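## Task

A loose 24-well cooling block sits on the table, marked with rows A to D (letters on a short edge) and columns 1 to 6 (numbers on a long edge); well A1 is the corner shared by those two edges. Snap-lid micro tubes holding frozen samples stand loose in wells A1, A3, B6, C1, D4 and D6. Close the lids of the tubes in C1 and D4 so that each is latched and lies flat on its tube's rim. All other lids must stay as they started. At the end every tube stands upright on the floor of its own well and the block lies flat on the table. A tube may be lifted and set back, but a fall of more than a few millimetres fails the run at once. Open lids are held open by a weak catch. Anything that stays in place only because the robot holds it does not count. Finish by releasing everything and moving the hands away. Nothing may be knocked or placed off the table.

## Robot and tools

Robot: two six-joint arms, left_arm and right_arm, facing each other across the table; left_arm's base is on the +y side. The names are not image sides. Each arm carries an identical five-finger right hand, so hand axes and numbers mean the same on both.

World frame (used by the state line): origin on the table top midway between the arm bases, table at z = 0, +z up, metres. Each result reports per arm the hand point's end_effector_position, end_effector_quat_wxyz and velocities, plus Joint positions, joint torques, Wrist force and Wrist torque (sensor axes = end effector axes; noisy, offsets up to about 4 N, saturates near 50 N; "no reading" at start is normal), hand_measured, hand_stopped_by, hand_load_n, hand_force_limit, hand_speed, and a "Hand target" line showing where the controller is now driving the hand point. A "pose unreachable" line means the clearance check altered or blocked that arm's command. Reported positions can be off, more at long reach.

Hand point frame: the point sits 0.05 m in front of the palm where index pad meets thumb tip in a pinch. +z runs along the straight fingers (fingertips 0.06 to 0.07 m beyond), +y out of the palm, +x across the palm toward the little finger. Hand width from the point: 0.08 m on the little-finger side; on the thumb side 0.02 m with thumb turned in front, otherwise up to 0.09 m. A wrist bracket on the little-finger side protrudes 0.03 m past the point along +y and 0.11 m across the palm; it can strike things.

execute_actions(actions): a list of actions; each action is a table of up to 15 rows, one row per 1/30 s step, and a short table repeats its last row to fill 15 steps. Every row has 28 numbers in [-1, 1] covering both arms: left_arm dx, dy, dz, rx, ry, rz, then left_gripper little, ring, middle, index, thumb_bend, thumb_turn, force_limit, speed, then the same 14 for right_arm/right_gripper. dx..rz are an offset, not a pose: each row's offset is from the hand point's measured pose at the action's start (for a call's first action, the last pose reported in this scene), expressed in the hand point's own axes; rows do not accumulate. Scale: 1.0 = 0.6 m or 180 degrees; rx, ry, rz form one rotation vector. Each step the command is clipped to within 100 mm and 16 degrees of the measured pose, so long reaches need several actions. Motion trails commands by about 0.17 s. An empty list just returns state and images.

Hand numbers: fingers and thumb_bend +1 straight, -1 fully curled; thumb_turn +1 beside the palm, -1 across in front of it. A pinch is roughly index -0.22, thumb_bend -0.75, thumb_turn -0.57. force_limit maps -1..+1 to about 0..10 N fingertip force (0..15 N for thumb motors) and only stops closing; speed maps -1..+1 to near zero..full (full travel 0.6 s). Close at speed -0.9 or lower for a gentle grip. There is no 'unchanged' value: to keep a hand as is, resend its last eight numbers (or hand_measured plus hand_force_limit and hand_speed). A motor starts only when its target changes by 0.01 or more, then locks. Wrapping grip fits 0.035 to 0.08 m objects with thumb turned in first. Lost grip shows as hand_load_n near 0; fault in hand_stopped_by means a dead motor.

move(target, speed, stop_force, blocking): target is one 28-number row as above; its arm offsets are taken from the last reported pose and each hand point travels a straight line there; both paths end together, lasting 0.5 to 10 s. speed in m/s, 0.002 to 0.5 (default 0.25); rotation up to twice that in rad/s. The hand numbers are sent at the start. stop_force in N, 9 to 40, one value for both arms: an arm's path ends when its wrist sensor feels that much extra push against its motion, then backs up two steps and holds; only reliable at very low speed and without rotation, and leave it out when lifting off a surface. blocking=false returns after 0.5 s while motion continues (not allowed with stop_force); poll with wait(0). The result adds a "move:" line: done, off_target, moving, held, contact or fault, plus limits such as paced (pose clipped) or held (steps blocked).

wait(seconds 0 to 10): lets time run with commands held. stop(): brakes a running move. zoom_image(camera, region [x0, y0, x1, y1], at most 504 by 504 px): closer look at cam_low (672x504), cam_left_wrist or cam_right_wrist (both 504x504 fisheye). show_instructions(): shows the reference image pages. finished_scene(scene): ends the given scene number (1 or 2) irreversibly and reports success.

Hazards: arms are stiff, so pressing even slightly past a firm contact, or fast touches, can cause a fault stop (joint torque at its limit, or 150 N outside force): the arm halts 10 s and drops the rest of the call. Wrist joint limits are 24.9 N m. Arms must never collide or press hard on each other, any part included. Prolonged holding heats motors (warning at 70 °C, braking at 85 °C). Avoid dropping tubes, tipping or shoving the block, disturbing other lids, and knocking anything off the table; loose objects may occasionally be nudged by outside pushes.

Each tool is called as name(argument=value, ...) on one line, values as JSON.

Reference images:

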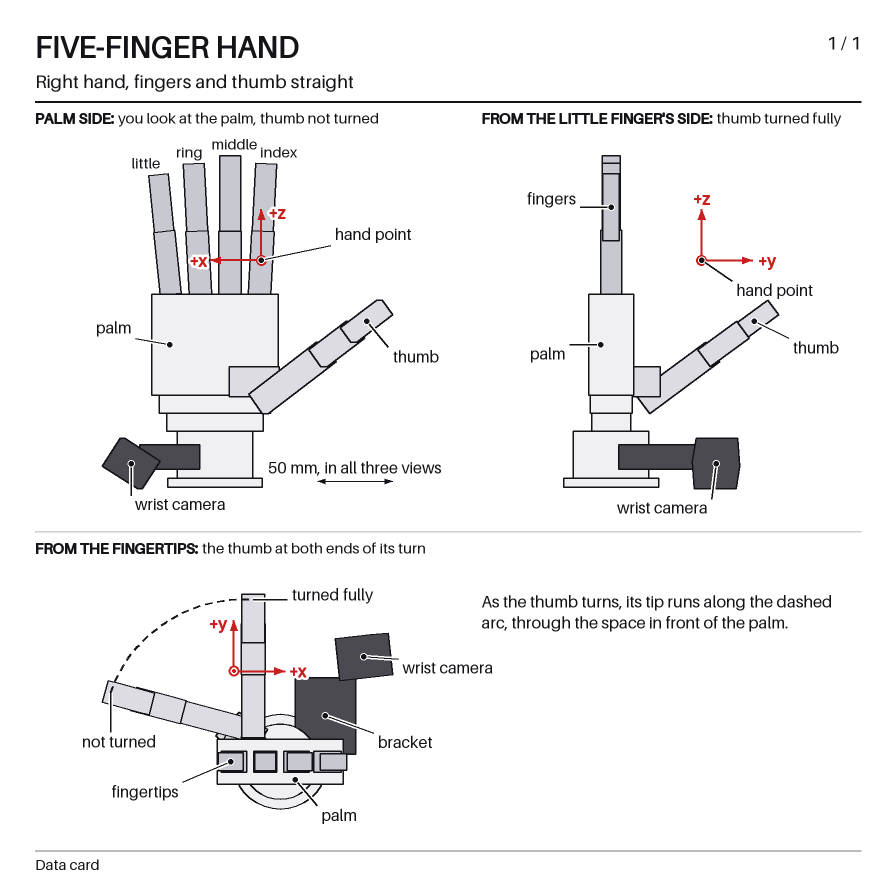

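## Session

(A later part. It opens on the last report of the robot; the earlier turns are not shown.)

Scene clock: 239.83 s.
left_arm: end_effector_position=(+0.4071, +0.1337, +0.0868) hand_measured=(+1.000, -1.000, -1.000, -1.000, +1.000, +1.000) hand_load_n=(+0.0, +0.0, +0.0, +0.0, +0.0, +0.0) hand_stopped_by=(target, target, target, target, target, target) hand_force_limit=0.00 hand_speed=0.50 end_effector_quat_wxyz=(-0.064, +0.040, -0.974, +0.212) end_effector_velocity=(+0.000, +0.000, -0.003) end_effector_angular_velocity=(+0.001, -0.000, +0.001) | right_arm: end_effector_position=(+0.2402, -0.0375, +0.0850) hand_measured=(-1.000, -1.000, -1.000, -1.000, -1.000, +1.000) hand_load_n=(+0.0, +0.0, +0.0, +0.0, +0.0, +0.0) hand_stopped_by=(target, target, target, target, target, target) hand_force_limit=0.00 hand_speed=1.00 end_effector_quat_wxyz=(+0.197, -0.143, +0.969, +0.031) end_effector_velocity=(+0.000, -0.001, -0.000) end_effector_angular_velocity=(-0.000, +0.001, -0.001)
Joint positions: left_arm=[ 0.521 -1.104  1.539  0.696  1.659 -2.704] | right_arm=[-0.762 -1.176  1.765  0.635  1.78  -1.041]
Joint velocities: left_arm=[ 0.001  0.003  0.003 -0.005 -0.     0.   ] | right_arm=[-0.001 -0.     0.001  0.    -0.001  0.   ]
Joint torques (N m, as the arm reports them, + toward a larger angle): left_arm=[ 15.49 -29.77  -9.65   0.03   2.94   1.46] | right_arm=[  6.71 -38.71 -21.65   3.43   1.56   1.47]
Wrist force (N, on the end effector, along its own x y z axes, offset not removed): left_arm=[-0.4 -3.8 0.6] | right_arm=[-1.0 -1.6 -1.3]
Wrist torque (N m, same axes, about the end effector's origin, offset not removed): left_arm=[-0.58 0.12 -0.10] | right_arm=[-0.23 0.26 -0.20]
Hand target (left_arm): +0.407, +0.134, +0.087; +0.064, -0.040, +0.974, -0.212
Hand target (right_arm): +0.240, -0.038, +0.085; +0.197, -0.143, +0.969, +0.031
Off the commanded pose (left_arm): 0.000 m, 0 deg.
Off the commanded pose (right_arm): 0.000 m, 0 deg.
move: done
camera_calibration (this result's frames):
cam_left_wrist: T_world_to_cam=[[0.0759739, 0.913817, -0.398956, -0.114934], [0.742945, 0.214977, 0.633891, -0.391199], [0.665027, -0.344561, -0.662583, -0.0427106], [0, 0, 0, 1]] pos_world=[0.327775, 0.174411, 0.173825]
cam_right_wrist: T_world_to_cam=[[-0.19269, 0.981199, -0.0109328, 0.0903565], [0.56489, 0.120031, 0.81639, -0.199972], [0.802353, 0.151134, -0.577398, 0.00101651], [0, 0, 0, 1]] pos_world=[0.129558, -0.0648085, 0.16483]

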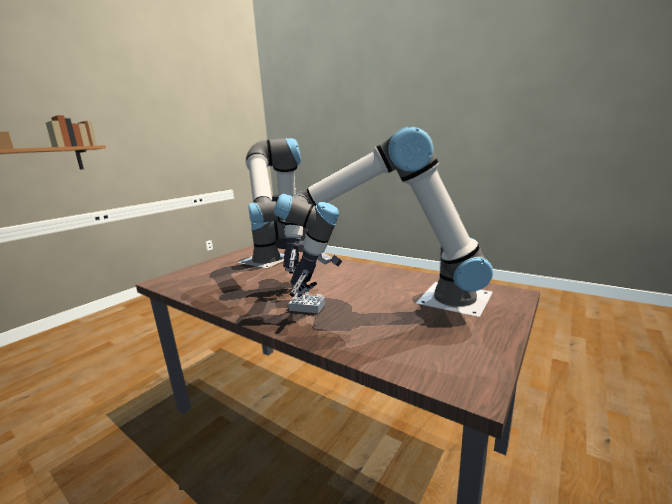

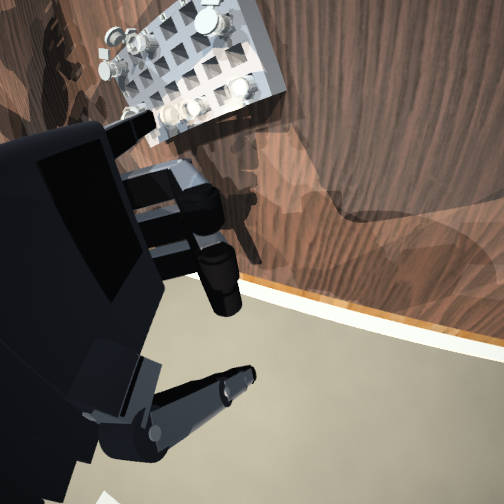

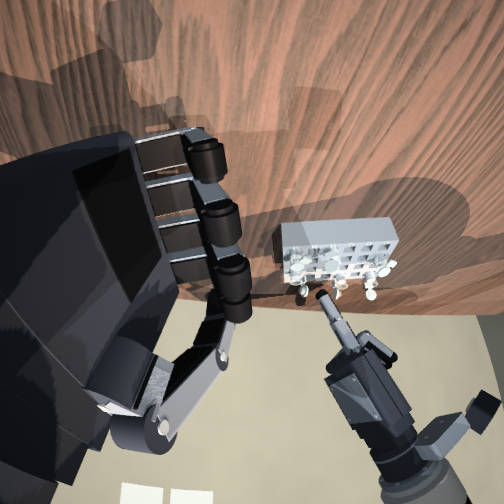

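move(target=[0.00035,0.01047,-0.00122,0,0,0, 1,-1,-1,-1,1,1,0,0.5, 0,0,0,0,0,0, -1,-1,-1,-1,-1,1,0,1], speed=0.015)

zoom_image(camera="cam_right_wrist", region=[295, 260, 375, 340])

zoom_image(camera="cam_left_wrist", region=[125, 60, 245, 160])

Scene clock: 246.90 s.
left_arm: end_effector_position=(+0.4065, +0.1394, +0.0848) hand_measured=(+1.000, -1.000, -1.000, -1.000, +1.000, +1.000) hand_load_n=(+0.0, +0.0, +0.0, +0.0, +0.0, +0.0) hand_stopped_by=(target, target, target, target, target, target) hand_force_limit=0.00 hand_speed=0.50 end_effector_quat_wxyz=(-0.064, +0.040, -0.974, +0.212) end_effector_velocity=(-0.000, +0.003, -0.001) end_effector_angular_velocity=(+0.001, -0.000, +0.001) | right_arm: end_effector_position=(+0.2402, -0.0375, +0.0851) hand_measured=(-1.000, -1.000, -1.000, -1.000, -1.000, +1.000) hand_load_n=(+0.0, +0.0, +0.0, +0.0, +0.0, +0.0) hand_stopped_by=(target, target, target, target, target, target) hand_force_limit=0.00 hand_speed=1.00 end_effector_quat_wxyz=(+0.197, -0.143, +0.969, +0.031) end_effector_velocity=(-0.001, +0.000, -0.000) end_effector_angular_velocity=(-0.000, +0.000, +0.001)
Joint positions: left_arm=[ 0.527 -1.111  1.556  0.687  1.661 -2.699] | right_arm=[-0.762 -1.176  1.765  0.635  1.78  -1.041]
Joint velocities: left_arm=[ 0.002 -0.003  0.008 -0.003 -0.001  0.001] | right_arm=[ 0.001  0.     0.    -0.     0.    -0.   ]
Joint torques (N m, as the arm reports them, + toward a larger angle): left_arm=[ 15.44 -50.07  -8.43  -0.51   2.76   1.59] | right_arm=[  4.58 -28.1  -15.2    3.11   1.19   0.67]
Wrist force (N, on the end effector, along its own x y z axes, offset not removed): left_arm=[0.4 0.1 1.5] | right_arm=[-1.5 -0.6 -0.5]
Wrist torque (N m, same axes, about the end effector's origin, offset not removed): left_arm=[-0.12 -0.20 0.19] | right_arm=[-0.19 0.23 -0.17]
Hand target (left_arm): +0.406, +0.140, +0.085; +0.064, -0.040, +0.974, -0.212
Hand target (right_arm): +0.240, -0.038, +0.085; +0.197, -0.143, +0.969, +0.031
Off the commanded pose (left_arm): 0.000 m, 0 deg.
Off the commanded pose (right_arm): 0.000 m, 0 deg.
move: done
camera_calibration (this result's frames):
cam_left_wrist: T_world_to_cam=[[0.0759642, 0.913832, -0.398923, -0.120869], [0.742951, 0.214959, 0.63389, -0.390765], [0.665022, -0.344533, -0.662603, -0.0416238], [0, 0, 0, 1]] pos_world=[0.327182, 0.180111, 0.171905]
cam_right_wrist: T_world_to_cam=[[-0.192677, 0.981202, -0.0108762, 0.090332], [0.564837, 0.119966, 0.816436, -0.200012], [0.802393, 0.151165, -0.577334, 0.0010191], [0, 0, 0, 1]] pos_world=[0.129561, -0.0647934, 0.164868]

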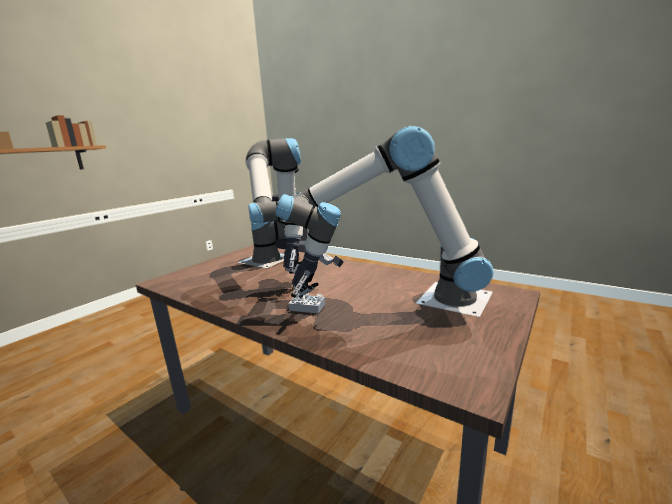

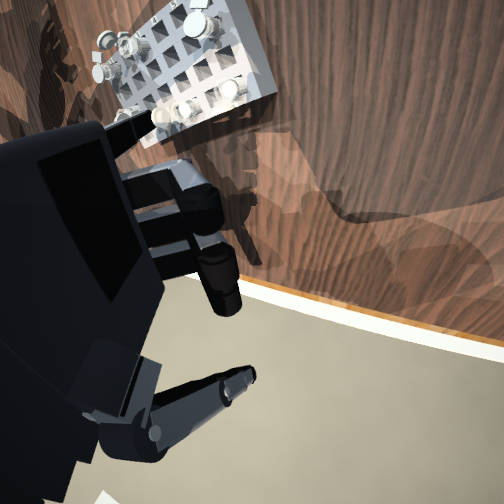

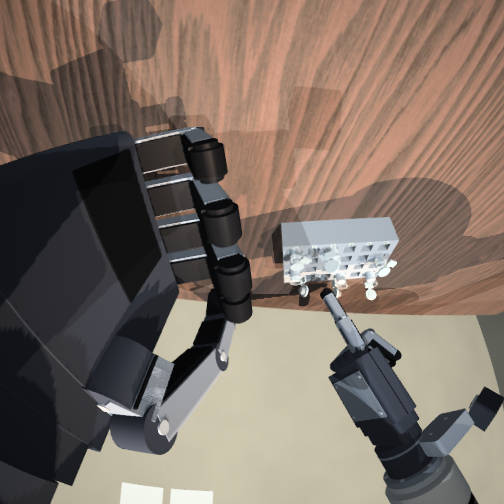

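Region (295, 260, 375, 340) of cam_right_wrist's 504x504 image, scaled by 6.300, with more detail than that image has.

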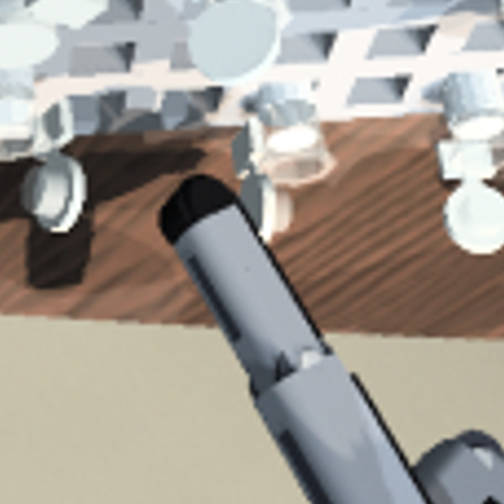

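Region (125, 60, 245, 160) of cam_left_wrist's 504x504 image, scaled by 4.200, with more detail than that image has.

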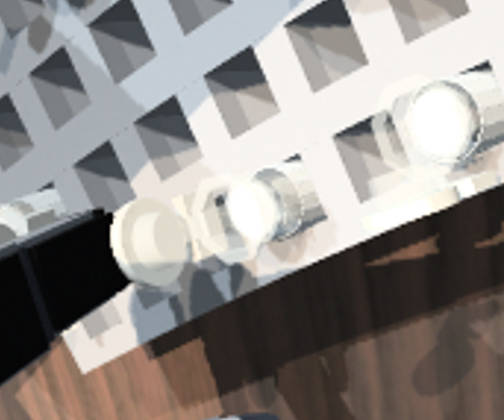

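move(target=[0,0.00906,-0.00422,0,0,0, 1,-1,-1,-1,1,1,0,0.5, 0,0,0,0,0,0, -1,-1,-1,-1,-1,1,0,1], speed=0.008)

zoom_image(camera="cam_right_wrist", region=[295, 260, 375, 340])

zoom_image(camera="cam_left_wrist", region=[125, 60, 245, 160])

Scene clock: 249.97 s.
left_arm: end_effector_position=(+0.4059, +0.1451, +0.0848) hand_measured=(+1.000, -1.000, -1.000, -1.000, +1.000, +1.000) hand_load_n=(+0.0, +0.0, +0.0, +0.0, +0.0, +0.0) hand_stopped_by=(target, target, target, target, target, target) hand_force_limit=0.00 hand_speed=0.50 end_effector_quat_wxyz=(-0.064, +0.040, -0.974, +0.212) end_effector_velocity=(-0.000, +0.002, +0.000) end_effector_angular_velocity=(+0.001, -0.000, -0.001) | right_arm: end_effector_position=(+0.2402, -0.0375, +0.0850) hand_measured=(-1.000, -1.000, -1.000, -1.000, -1.000, +1.000) hand_load_n=(+0.0, +0.0, +0.0, +0.0, +0.0, +0.0) hand_stopped_by=(target, target, target, target, target, target) hand_force_limit=0.00 hand_speed=1.00 end_effector_quat_wxyz=(+0.197, -0.143, +0.969, +0.031) end_effector_velocity=(-0.001, +0.000, +0.000) end_effector_angular_velocity=(-0.001, -0.002, +0.001)
Joint positions: left_arm=[ 0.532 -1.121  1.57   0.682  1.663 -2.694] | right_arm=[-0.762 -1.176  1.765  0.635  1.78  -1.041]
Joint velocities: left_arm=[ 0.002 -0.003  0.004 -0.     0.     0.002] | right_arm=[ 0.003 -0.001  0.    -0.     0.003  0.001]
Joint torques (N m, as the arm reports them, + toward a larger angle): left_arm=[ 14.93 -47.87 -11.83   0.17   2.79   1.2 ] | right_arm=[ -4.98 -36.68 -15.53   1.97  -0.55  -0.65]
Wrist force (N, on the end effector, along its own x y z axes, offset not removed): left_arm=[-0.5 -1.4 1.2] | right_arm=[-1.9 -1.4 -0.5]
Wrist torque (N m, same axes, about the end effector's origin, offset not removed): left_arm=[-0.30 0.11 -0.04] | right_arm=[-0.29 0.32 -0.21]
Hand target (left_arm): +0.406, +0.145, +0.085; +0.064, -0.040, +0.974, -0.212
Hand target (right_arm): +0.240, -0.038, +0.085; +0.197, -0.143, +0.969, +0.031
Off the commanded pose (left_arm): 0.000 m, 0 deg.
Off the commanded pose (right_arm): 0.000 m, 0 deg.
move: done
camera_calibration (this result's frames):
cam_left_wrist: T_world_to_cam=[[0.0759569, 0.913846, -0.398893, -0.126062], [0.742953, 0.214942, 0.633894, -0.391547], [0.66502, -0.344507, -0.662618, -0.0392481], [0, 0, 0, 1]] pos_world=[0.326577, 0.18584, 0.171908]
cam_right_wrist: T_world_to_cam=[[-0.192705, 0.981196, -0.0109504, 0.090359], [0.564884, 0.120053, 0.81639, -0.199965], [0.802353, 0.151137, -0.577397, 0.00102307], [0, 0, 0, 1]] pos_world=[0.129549, -0.064808, 0.16483]

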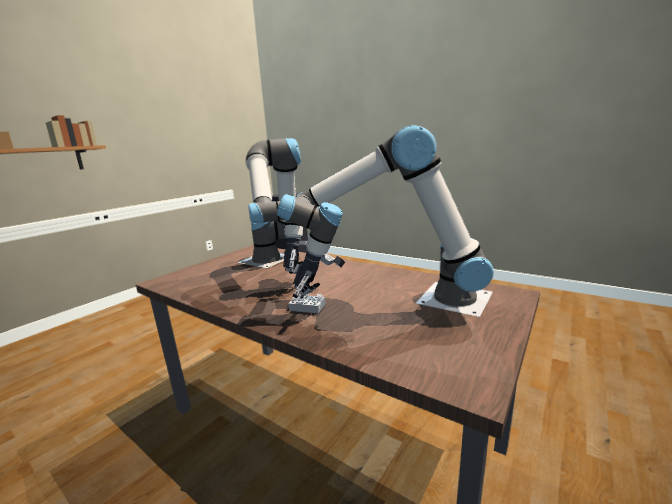

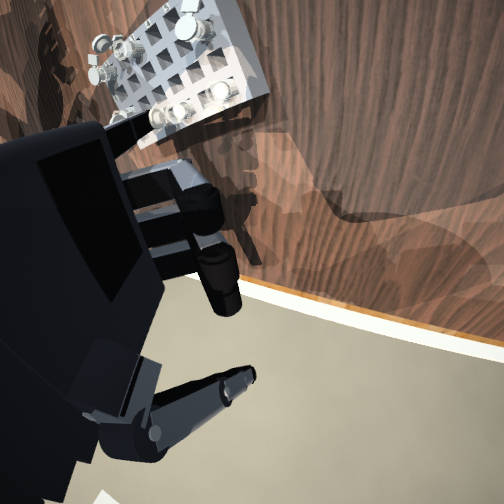

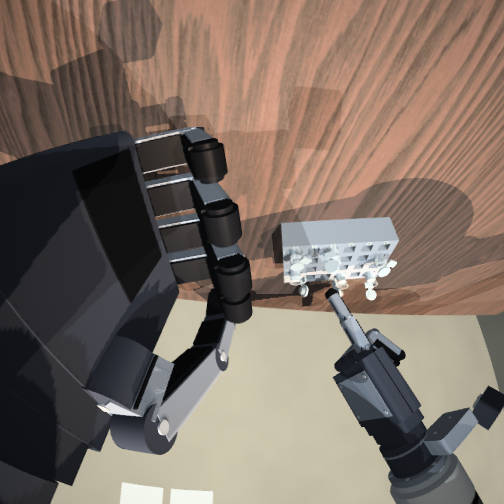

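Region (295, 260, 375, 340) of cam_right_wrist's 504x504 image, scaled by 6.300, with more detail than that image has.

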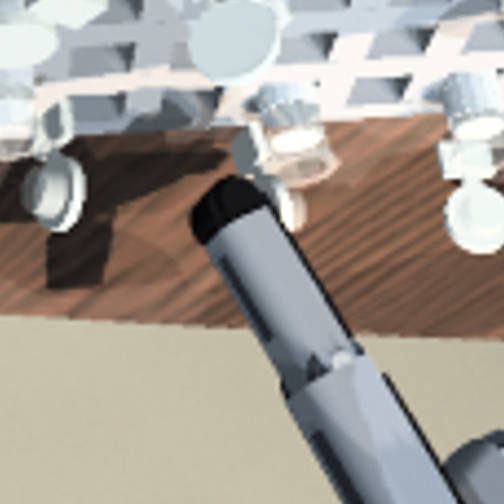

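Region (125, 60, 245, 160) of cam_left_wrist's 504x504 image, scaled by 4.200, with more detail than that image has.

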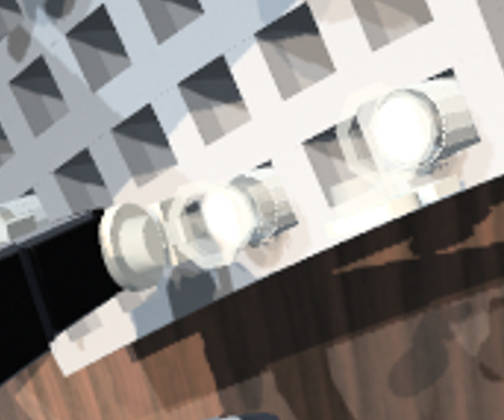

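move(target=[0,0.00906,-0.00422,0,0,0, 1,-1,-1,-1,1,1,0,0.5, 0,0,0,0,0,0, -1,-1,-1,-1,-1,1,0,1], speed=0.008)

zoom_image(camera="cam_right_wrist", region=[295, 260, 375, 340])

zoom_image(camera="cam_left_wrist", region=[125, 60, 245, 160])

Scene clock: 252.30 s.
left_arm: end_effector_position=(+0.4053, +0.1508, +0.0848) hand_measured=(+1.000, -1.000, -1.000, -1.000, +1.000, +1.000) hand_load_n=(+0.0, +0.0, +0.0, +0.0, +0.0, +0.0) hand_stopped_by=(target, target, target, target, target, target) hand_force_limit=0.00 hand_speed=0.50 end_effector_quat_wxyz=(-0.064, +0.040, -0.974, +0.212) end_effector_velocity=(+0.001, +0.001, +0.001) end_effector_angular_velocity=(-0.002, -0.002, +0.000) | right_arm: end_effector_position=(+0.2402, -0.0375, +0.0851) hand_measured=(-1.000, -1.000, -1.000, -1.000, -1.000, +1.000) hand_load_n=(+0.0, +0.0, +0.0, +0.0, +0.0, +0.0) hand_stopped_by=(target, target, target, target, target, target) hand_force_limit=0.00 hand_speed=1.00 end_effector_quat_wxyz=(+0.197, -0.143, +0.969, +0.031) end_effector_velocity=(+0.001, -0.000, +0.001) end_effector_angular_velocity=(+0.001, -0.001, -0.001)
Joint positions: left_arm=[ 0.538 -1.13   1.585  0.678  1.666 -2.689] | right_arm=[-0.762 -1.176  1.765  0.635  1.78  -1.041]
Joint velocities: left_arm=[ 0.002 -0.003  0.003 -0.002  0.     0.002] | right_arm=[-0.001 -0.001 -0.    -0.    -0.     0.   ]
Joint torques (N m, as the arm reports them, + toward a larger angle): left_arm=[ 16.34 -49.69 -10.37  -0.17   3.26   1.1 ] | right_arm=[ -4.87 -26.13 -14.87   2.01  -0.53   0.57]
Wrist force (N, on the end effector, along its own x y z axes, offset not removed): left_arm=[-1.4 -1.7 0.8] | right_arm=[-1.6 -1.5 0.5]
Wrist torque (N m, same axes, about the end effector's origin, offset not removed): left_arm=[-0.29 0.07 -0.15] | right_arm=[-0.39 0.30 -0.21]
Hand target (left_arm): +0.405, +0.151, +0.085; +0.064, -0.040, +0.974, -0.212
Hand target (right_arm): +0.240, -0.038, +0.085; +0.197, -0.143, +0.969, +0.031
Off the commanded pose (left_arm): 0.000 m, 0 deg.
Off the commanded pose (right_arm): 0.000 m, 0 deg.
move: done
camera_calibration (this result's frames):
cam_left_wrist: T_world_to_cam=[[0.0759539, 0.913853, -0.398877, -0.131246], [0.742951, 0.214933, 0.633898, -0.392331], [0.665022, -0.344493, -0.662624, -0.0368732], [0, 0, 0, 1]] pos_world=[0.325973, 0.191562, 0.171914]
cam_right_wrist: T_world_to_cam=[[-0.192677, 0.981202, -0.0108765, 0.0903321], [0.564837, 0.119966, 0.816436, -0.200012], [0.802393, 0.151165, -0.577334, 0.00101909], [0, 0, 0, 1]] pos_world=[0.129561, -0.0647934, 0.164868]

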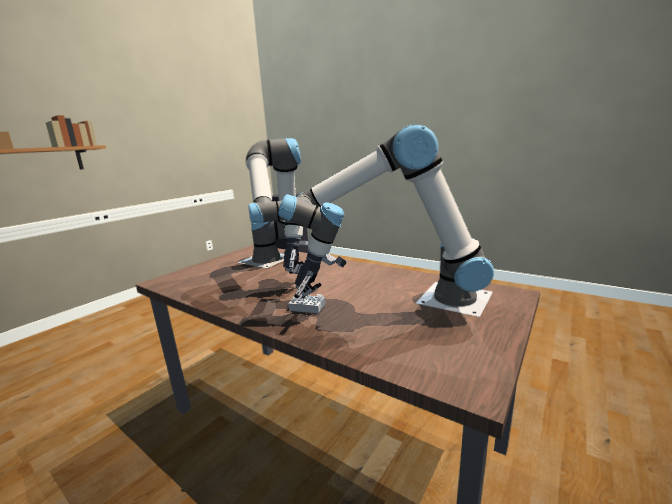

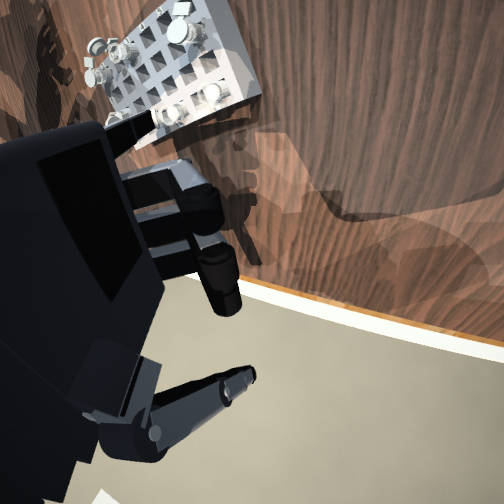

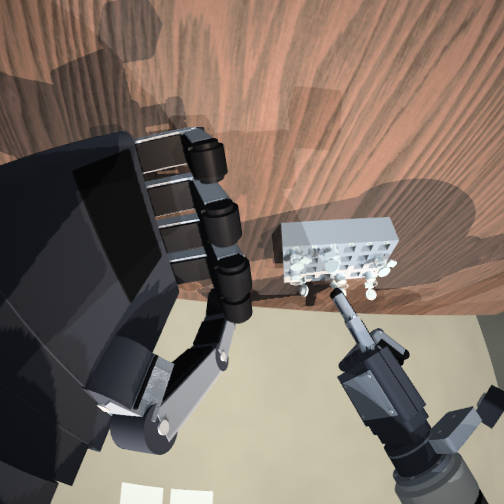

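Region (295, 260, 375, 340) of cam_right_wrist's 504x504 image, scaled by 6.300, with more detail than that image has.

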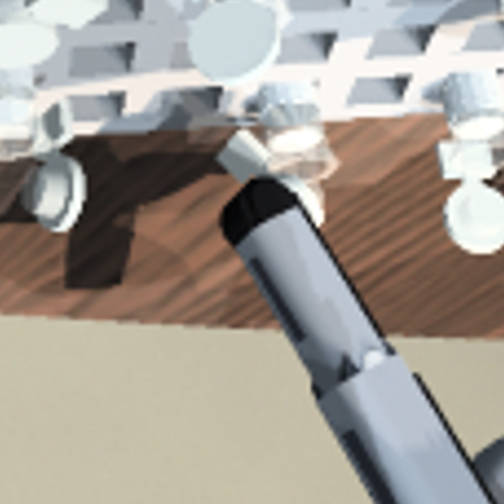

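Region (125, 60, 245, 160) of cam_left_wrist's 504x504 image, scaled by 4.200, with more detail than that image has.

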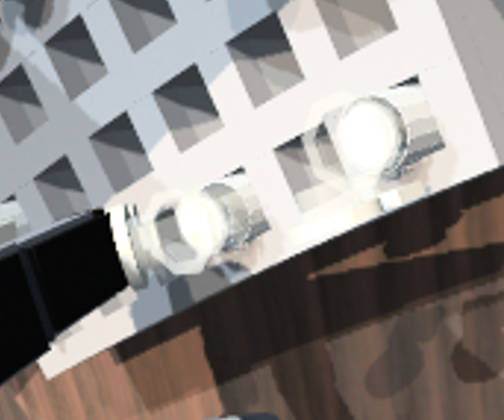

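move(target=[0.00027,0.0086,-0.00127,0,0,0, 1,-1,-1,-1,1,1,0,0.5, 0,0,0,0,0,0, -1,-1,-1,-1,-1,1,0,1], speed=0.008)

zoom_image(camera="cam_right_wrist", region=[295, 260, 375, 340])

zoom_image(camera="cam_left_wrist", region=[125, 60, 245, 160])

Scene clock: 256.87 s.
left_arm: end_effector_position=(+0.4048, +0.1555, +0.0834) hand_measured=(+1.000, -1.000, -1.000, -1.000, +1.000, +1.000) hand_load_n=(+0.5, +0.0, +0.0, +0.0, +0.0, +0.0) hand_stopped_by=(target, target, target, target, target, target) hand_force_limit=0.00 hand_speed=0.50 end_effector_quat_wxyz=(-0.064, +0.040, -0.974, +0.212) end_effector_velocity=(-0.000, +0.003, -0.001) end_effector_angular_velocity=(+0.002, +0.000, +0.000) | right_arm: end_effector_position=(+0.2402, -0.0375, +0.0850) hand_measured=(-1.000, -1.000, -1.000, -1.000, -1.000, +1.000) hand_load_n=(+0.0, +0.0, +0.0, +0.0, +0.0, +0.0) hand_stopped_by=(target, target, target, target, target, target) hand_force_limit=0.00 hand_speed=1.00 end_effector_quat_wxyz=(+0.197, -0.143, +0.969, +0.031) end_effector_velocity=(+0.000, -0.001, -0.000) end_effector_angular_velocity=(-0.000, +0.002, -0.001)
Joint positions: left_arm=[ 0.542 -1.136  1.598  0.671  1.668 -2.685] | right_arm=[-0.762 -1.176  1.765  0.635  1.78  -1.041]
Joint velocities: left_arm=[ 0.002 -0.003  0.006 -0.002 -0.     0.002] | right_arm=[-0.002 -0.     0.001 -0.    -0.001 -0.   ]
Joint torques (N m, as the arm reports them, + toward a larger angle): left_arm=[ 17.51 -43.98  -7.33   0.85   2.22   1.66] | right_arm=[ -4.94 -35.85 -15.75   2.01  -0.51  -0.73]
Wrist force (N, on the end effector, along its own x y z axes, offset not removed): left_arm=[-1.7 -4.5 -2.9] | right_arm=[-1.0 -0.5 -0.9]
Wrist torque (N m, same axes, about the end effector's origin, offset not removed): left_arm=[0.11 0.30 -0.32] | right_arm=[-0.06 0.26 -0.13]
Hand target (left_arm): +0.405, +0.156, +0.083; +0.064, -0.040, +0.974, -0.212
Hand target (right_arm): +0.240, -0.038, +0.085; +0.197, -0.143, +0.969, +0.031
Off the commanded pose (left_arm): 0.000 m, 0 deg.
Off the commanded pose (right_arm): 0.000 m, 0 deg.
move: done
camera_calibration (this result's frames):
cam_left_wrist: T_world_to_cam=[[0.0759671, 0.913833, -0.398922, -0.136082], [0.742939, 0.214962, 0.633903, -0.392091], [0.665034, -0.344531, -0.662592, -0.035847], [0, 0, 0, 1]] pos_world=[0.325477, 0.19629, 0.170509]
cam_right_wrist: T_world_to_cam=[[-0.192705, 0.981196, -0.0109503, 0.090359], [0.564884, 0.120053, 0.81639, -0.199965], [0.802353, 0.151137, -0.577397, 0.00102309], [0, 0, 0, 1]] pos_world=[0.129549, -0.064808, 0.16483]

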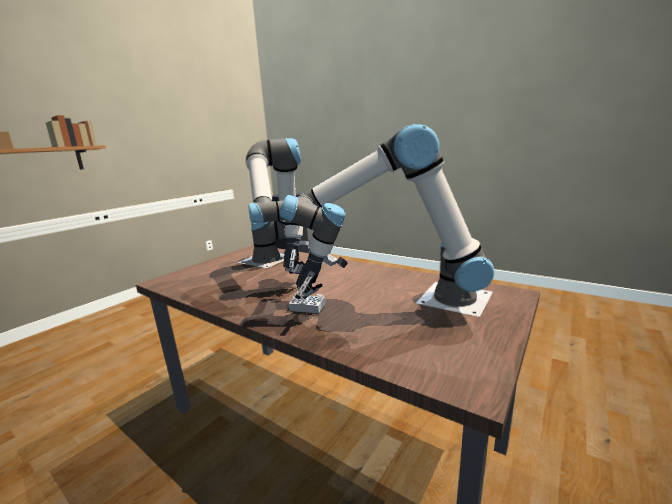

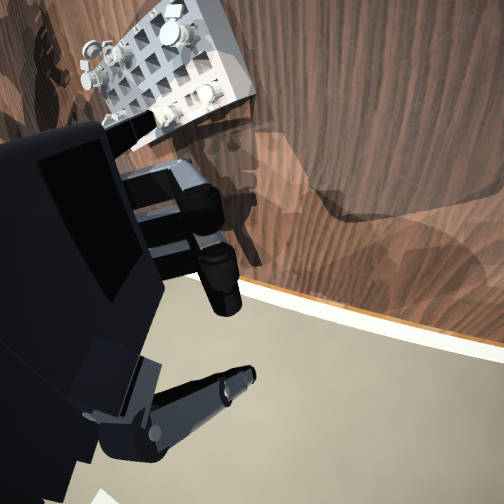

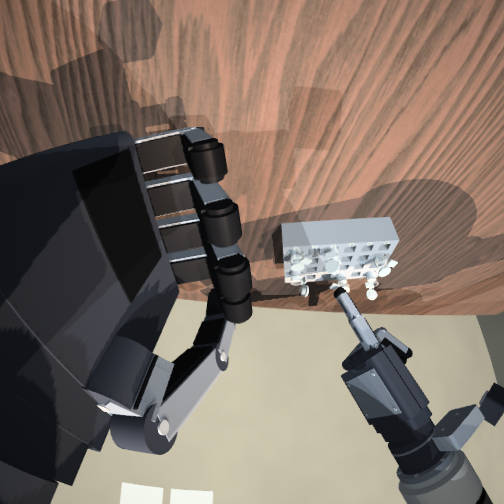

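Region (295, 260, 375, 340) of cam_right_wrist's 504x504 image, scaled by 6.300, with more detail than that image has.

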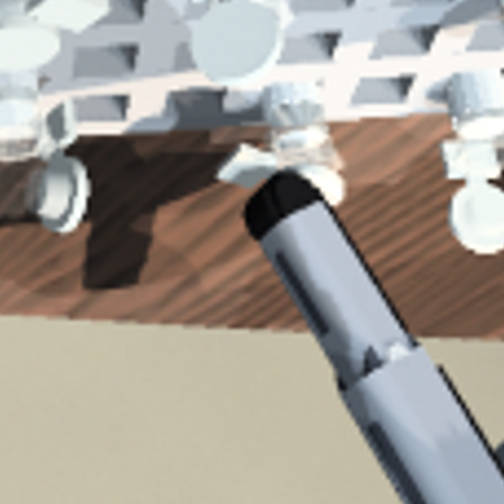

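Region (125, 60, 245, 160) of cam_left_wrist's 504x504 image, scaled by 4.200, with more detail than that image has.

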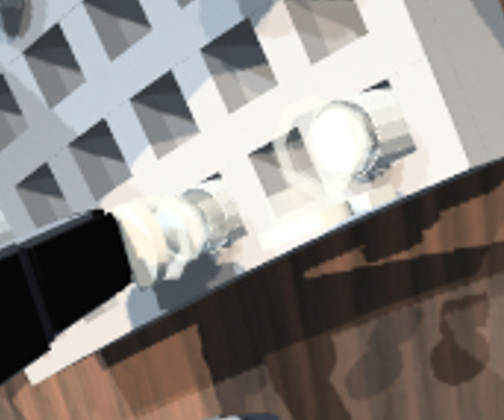

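move(target=[-0.0004,0.00601,-0.00682,0,0,0, 1,-1,-1,-1,1,1,0,0.5, 0,0,0,0,0,0, -1,-1,-1,-1,-1,1,0,1], speed=0.008)

zoom_image(camera="cam_right_wrist", region=[295, 260, 375, 340])

zoom_image(camera="cam_left_wrist", region=[125, 60, 245, 160])

Scene clock: 261.03 s.
left_arm: end_effector_position=(+0.4043, +0.1603, +0.0855) hand_measured=(+1.000, -1.000, -1.000, -1.000, +1.000, +1.000) hand_load_n=(+0.0, +0.0, +0.0, +0.0, +0.0, +0.0) hand_stopped_by=(target, target, target, target, target, target) hand_force_limit=0.00 hand_speed=0.50 end_effector_quat_wxyz=(-0.064, +0.040, -0.974, +0.212) end_effector_velocity=(+0.000, +0.002, +0.001) end_effector_angular_velocity=(+0.001, -0.001, +0.001) | right_arm: end_effector_position=(+0.2402, -0.0375, +0.0851) hand_measured=(-1.000, -1.000, -1.000, -1.000, -1.000, +1.000) hand_load_n=(+0.0, +0.0, +0.0, +0.0, +0.0, +0.0) hand_stopped_by=(target, target, target, target, target, target) hand_force_limit=0.00 hand_speed=1.00 end_effector_quat_wxyz=(+0.197, -0.143, +0.969, +0.031) end_effector_velocity=(+0.000, +0.000, +0.001) end_effector_angular_velocity=(+0.001, -0.002, +0.001)
Joint positions: left_arm=[ 0.547 -1.146  1.607  0.672  1.67  -2.68 ] | right_arm=[-0.762 -1.176  1.765  0.635  1.78  -1.041]
Joint velocities: left_arm=[ 0.002 -0.004  0.004  0.001 -0.001  0.001] | right_arm=[ 0.001 -0.001 -0.001  0.     0.001 -0.   ]
Joint torques (N m, as the arm reports them, + toward a larger angle): left_arm=[ 14.92 -45.84 -10.85   3.64   3.01   1.21] | right_arm=[ -4.94 -26.52 -14.93   2.    -0.48   0.57]
Wrist force (N, on the end effector, along its own x y z axes, offset not removed): left_arm=[-1.1 -1.9 -1.4] | right_arm=[-2.4 -2.3 0.3]
Wrist torque (N m, same axes, about the end effector's origin, offset not removed): left_arm=[-0.15 0.22 -0.10] | right_arm=[-0.51 0.40 -0.28]
Hand target (left_arm): +0.404, +0.161, +0.086; +0.064, -0.040, +0.974, -0.212
Hand target (right_arm): +0.240, -0.038, +0.085; +0.197, -0.143, +0.969, +0.031
Off the commanded pose (left_arm): 0.000 m, 0 deg.
Off the commanded pose (right_arm): 0.000 m, 0 deg.
move: done
camera_calibration (this result's frames):
cam_left_wrist: T_world_to_cam=[[0.0759631, 0.913841, -0.398905, -0.139552], [0.742938, 0.214953, 0.633908, -0.394071], [0.665036, -0.344515, -0.662598, -0.0324888], [0, 0, 0, 1]] pos_world=[0.324977, 0.201042, 0.17261]
cam_right_wrist: T_world_to_cam=[[-0.192677, 0.981202, -0.0108765, 0.0903321], [0.564837, 0.119966, 0.816436, -0.200012], [0.802393, 0.151165, -0.577334, 0.00101909], [0, 0, 0, 1]] pos_world=[0.129561, -0.0647934, 0.164868]

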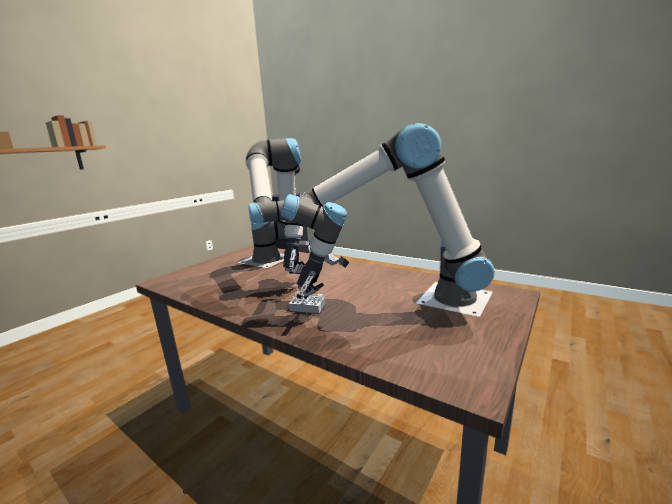

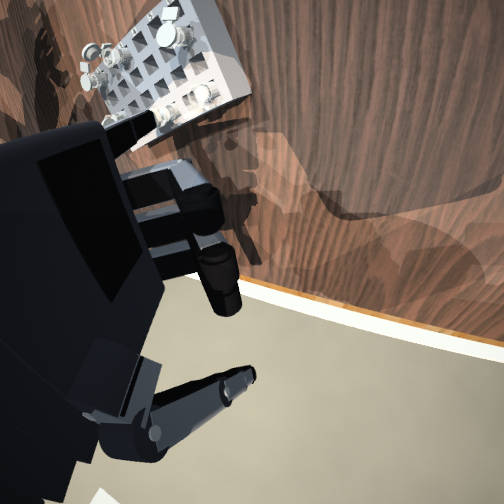

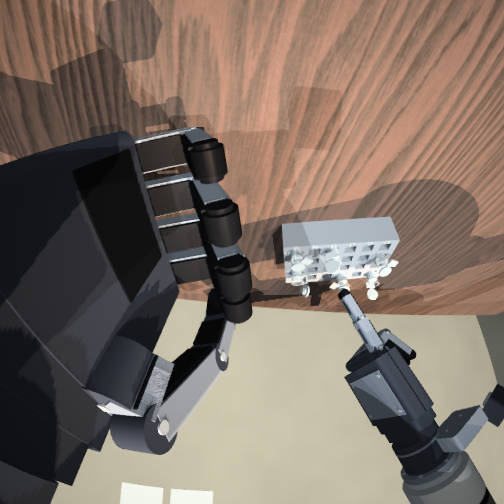

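Region (295, 260, 375, 340) of cam_right_wrist's 504x504 image, scaled by 6.300, with more detail than that image has.

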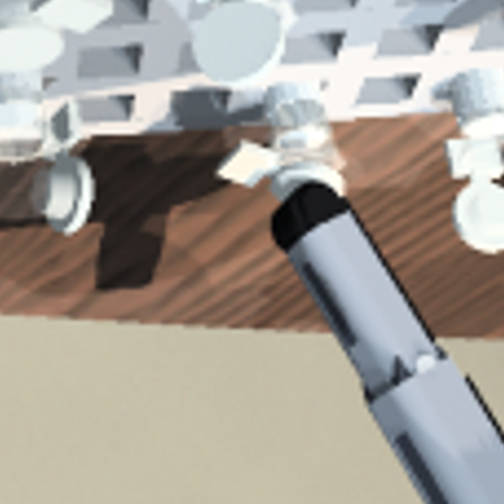

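Region (125, 60, 245, 160) of cam_left_wrist's 504x504 image, scaled by 4.200, with more detail than that image has.

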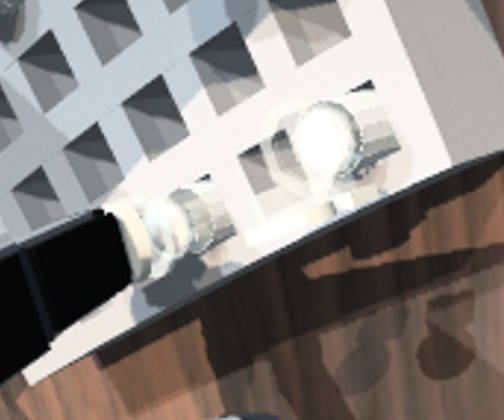

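move(target=[-0.00018,0.00308,-0.00326,0,0,0, 1,-1,-1,-1,1,1,0,0.5, 0,0,0,0,0,0, -1,-1,-1,-1,-1,1,0,1], speed=0.008)

move(target=[0.00108,0.0042,0.009,0,0,0, 1,-1,-1,-1,1,1,0,0.5, 0,0,0,0,0,0, -1,-1,-1,-1,-1,1,0,1], speed=0.003, stop_force=12)

zoom_image(camera="cam_right_wrist", region=[305, 260, 385, 340])

zoom_image(camera="cam_left_wrist", region=[125, 60, 245, 160])

Scene clock: 266.60 s.
left_arm: end_effector_position=(+0.4040, +0.1626, +0.0865) hand_measured=(+1.000, -1.000, -1.000, -1.000, +1.000, +1.000) hand_load_n=(+0.0, +0.0, +0.0, +0.0, +0.0, +0.0) hand_stopped_by=(target, target, target, target, target, target) hand_force_limit=0.00 hand_speed=0.50 end_effector_quat_wxyz=(-0.064, +0.040, -0.974, +0.212) end_effector_velocity=(-0.000, +0.002, +0.000) end_effector_angular_velocity=(+0.001, +0.000, +0.000) | right_arm: end_effector_position=(+0.2402, -0.0375, +0.0850) hand_measured=(-1.000, -1.000, -1.000, -1.000, -1.000, +1.000) hand_load_n=(+0.0, +0.0, +0.0, +0.0, +0.0, +0.0) hand_stopped_by=(target, target, target, target, target, target) hand_force_limit=0.00 hand_speed=1.00 end_effector_quat_wxyz=(+0.197, -0.143, +0.969, +0.031) end_effector_velocity=(+0.000, +0.001, +0.000) end_effector_angular_velocity=(+0.001, -0.000, +0.001)
Joint positions: left_arm=[ 0.55  -1.151  1.611  0.673  1.671 -2.678] | right_arm=[-0.762 -1.176  1.765  0.635  1.78  -1.041]
Joint velocities: left_arm=[ 0.002 -0.002  0.003  0.     0.     0.001] | right_arm=[ 0.     0.    -0.001 -0.    -0.    -0.   ]
Joint torques (N m, as the arm reports them, + toward a larger angle): left_arm=[ 15.73 -46.1   -9.3    3.36   2.93   1.33] | right_arm=[ -4.99 -34.04 -14.33   1.97  -0.57  -0.84]
Wrist force (N, on the end effector, along its own x y z axes, offset not removed): left_arm=[0.7 -2.0 0.4] | right_arm=[-1.1 -1.2 -0.5]
Wrist torque (N m, same axes, about the end effector's origin, offset not removed): left_arm=[-0.33 -0.13 -0.07] | right_arm=[-0.24 0.30 -0.15]
Hand target (left_arm): +0.404, +0.163, +0.087; +0.064, -0.040, +0.974, -0.212
Hand target (right_arm): +0.240, -0.038, +0.085; +0.197, -0.143, +0.969, +0.031
Off the commanded pose (left_arm): 0.000 m, 0 deg.
Off the commanded pose (right_arm): 0.000 m, 0 deg.
move: done
camera_calibration (this result's frames):
cam_left_wrist: T_world_to_cam=[[0.0759613, 0.913844, -0.398898, -0.141304], [0.742936, 0.21495, 0.63391, -0.394992], [0.665038, -0.344508, -0.6626, -0.0308876], [0, 0, 0, 1]] pos_world=[0.324729, 0.203393, 0.173558]
cam_right_wrist: T_world_to_cam=[[-0.192705, 0.981196, -0.0109507, 0.0903591], [0.564884, 0.120054, 0.81639, -0.199965], [0.802353, 0.151137, -0.577397, 0.00102304], [0, 0, 0, 1]] pos_world=[0.129549, -0.0648081, 0.16483]

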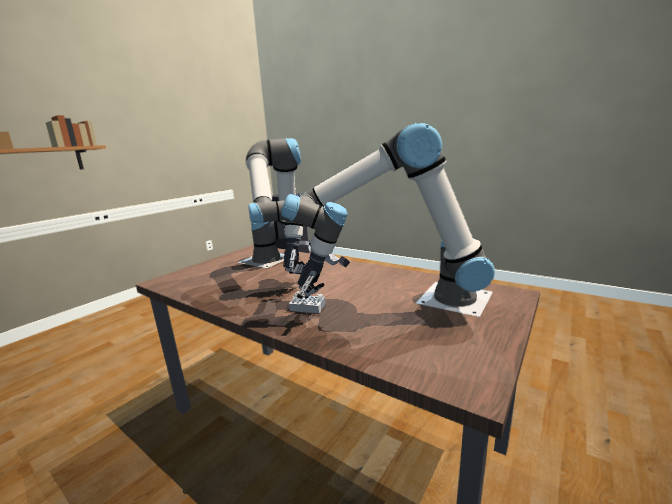

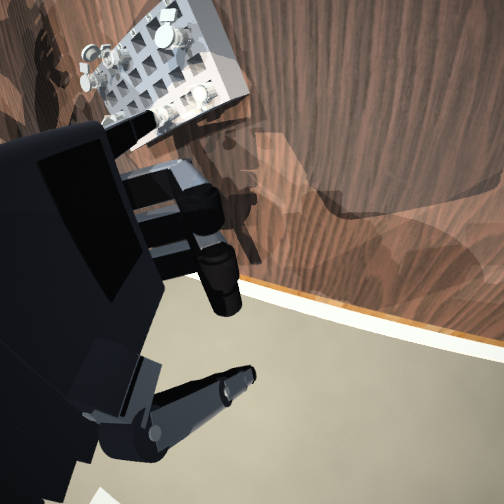

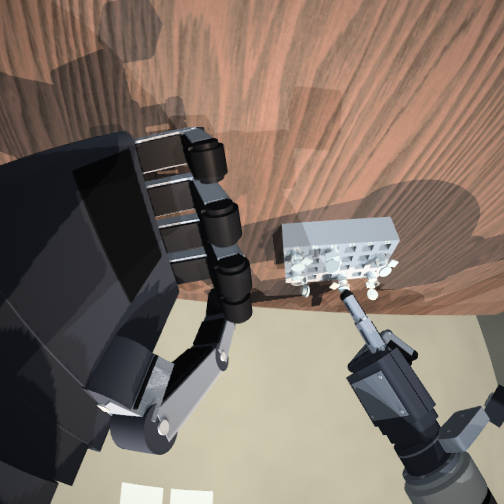

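Scene clock: 268.60 s.
left_arm: end_effector_position=(+0.4040, +0.1627, +0.0815) hand_measured=(+1.000, -1.000, -1.000, -1.000, +1.000, +1.000) hand_load_n=(+0.5, +0.0, +0.0, +0.0, +0.0, +0.0) hand_stopped_by=(target, target, target, target, target, target) hand_force_limit=0.00 hand_speed=0.50 end_effector_quat_wxyz=(-0.064, +0.040, -0.974, +0.212) end_effector_velocity=(-0.001, +0.001, -0.000) end_effector_angular_velocity=(+0.004, +0.004, +0.000) | right_arm: end_effector_position=(+0.2402, -0.0375, +0.0850) hand_measured=(-1.000, -1.000, -1.000, -1.000, -1.000, +1.000) hand_load_n=(+0.0, +0.0, +0.0, +0.0, +0.0, +0.0) hand_stopped_by=(target, target, target, target, target, target) hand_force_limit=0.00 hand_speed=1.00 end_effector_quat_wxyz=(+0.197, -0.143, +0.969, +0.031) end_effector_velocity=(-0.001, +0.001, -0.001) end_effector_angular_velocity=(-0.001, +0.001, +0.002)
Joint positions: left_arm=[ 0.55  -1.145  1.618  0.661  1.671 -2.678] | right_arm=[-0.762 -1.176  1.765  0.635  1.78  -1.041]
Joint velocities: left_arm=[ 0.     0.     0.     0.005  0.001 -0.   ] | right_arm=[ 0.001  0.001 -0.001 -0.    -0.    -0.   ]
Joint torques (N m, as the arm reports them, + toward a larger angle): left_arm=[-13.2  -35.03 -19.87   3.66   0.64  -1.62] | right_arm=[ -4.93 -34.79 -15.1    2.05  -0.49  -0.74]
Wrist force (N, on the end effector, along its own x y z axes, offset not removed): left_arm=[-1.9 -9.1 -15.0] | right_arm=[-2.1 -1.7 -0.6]
Wrist torque (N m, same axes, about the end effector's origin, offset not removed): left_arm=[0.99 0.98 -0.57] | right_arm=[-0.33 0.35 -0.26]
Hand target (left_arm): +0.404, +0.163, +0.082; +0.064, -0.040, +0.974, -0.212
Hand target (right_arm): +0.240, -0.038, +0.085; +0.197, -0.143, +0.969, +0.031
Off the commanded pose (left_arm): 0.001 m, 0 deg.
Off the commanded pose (right_arm): 0.000 m, 0 deg.
move: contact (left_arm)
camera_calibration (this result's frames):
cam_left_wrist: T_world_to_cam=[[0.0759106, 0.913852, -0.398889, -0.143302], [0.742947, 0.214974, 0.633889, -0.391849], [0.665032, -0.344473, -0.662625, -0.0341846], [0, 0, 0, 1]] pos_world=[0.324735, 0.203418, 0.168576]
cam_right_wrist: T_world_to_cam=[[-0.192705, 0.981196, -0.0109505, 0.0903591], [0.564884, 0.120053, 0.81639, -0.199965], [0.802353, 0.151137, -0.577397, 0.00102304], [0, 0, 0, 1]] pos_world=[0.129549, -0.0648081, 0.16483]

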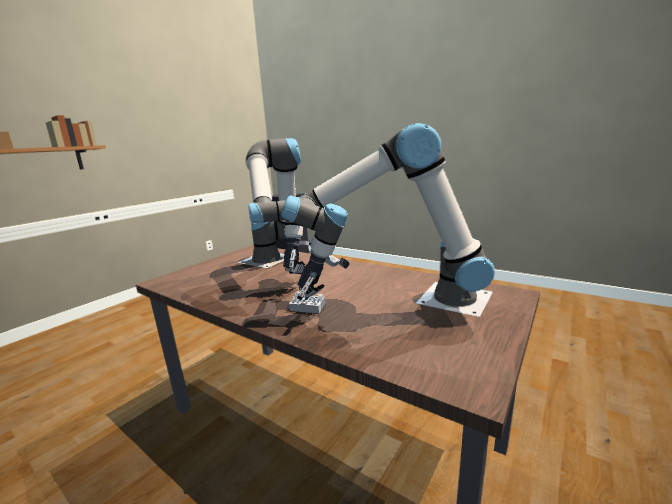

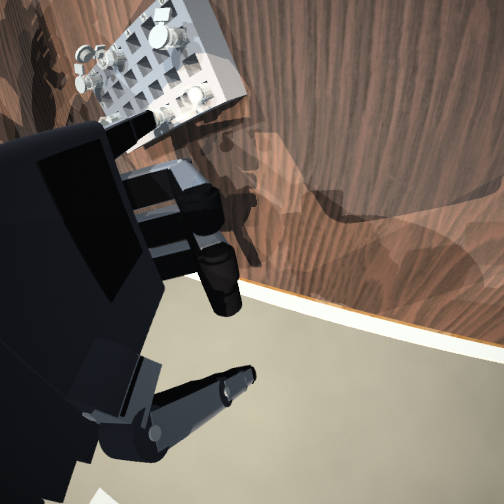

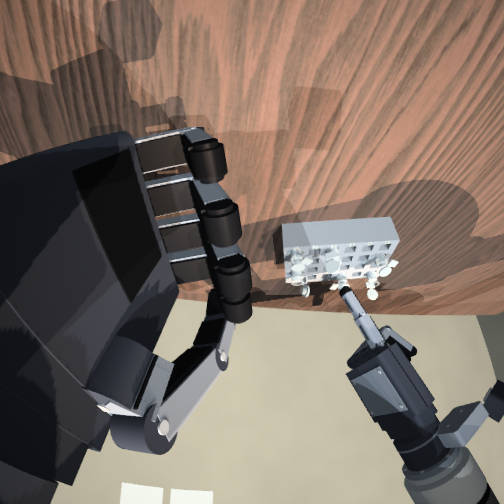

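Region (305, 260, 385, 340) of cam_right_wrist's 504x504 image, scaled by 6.300, with more detail than that image has.

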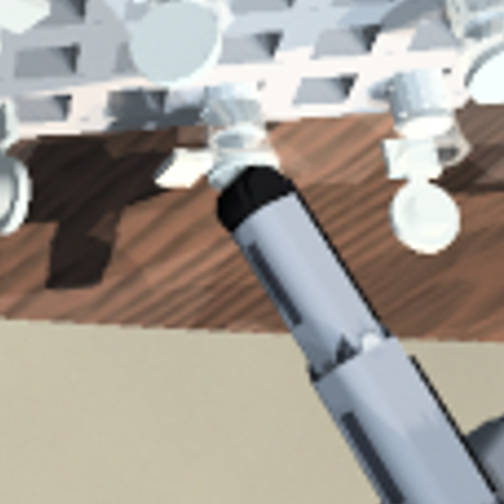

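Region (125, 60, 245, 160) of cam_left_wrist's 504x504 image, scaled by 4.200, with more detail than that image has.

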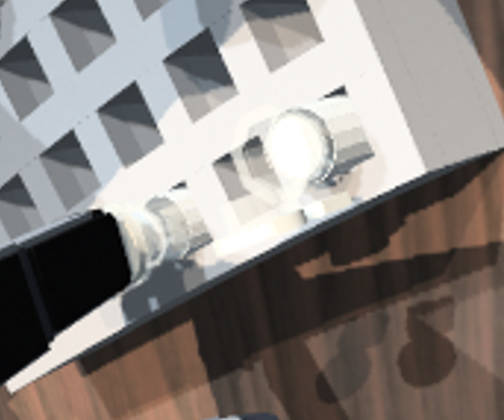

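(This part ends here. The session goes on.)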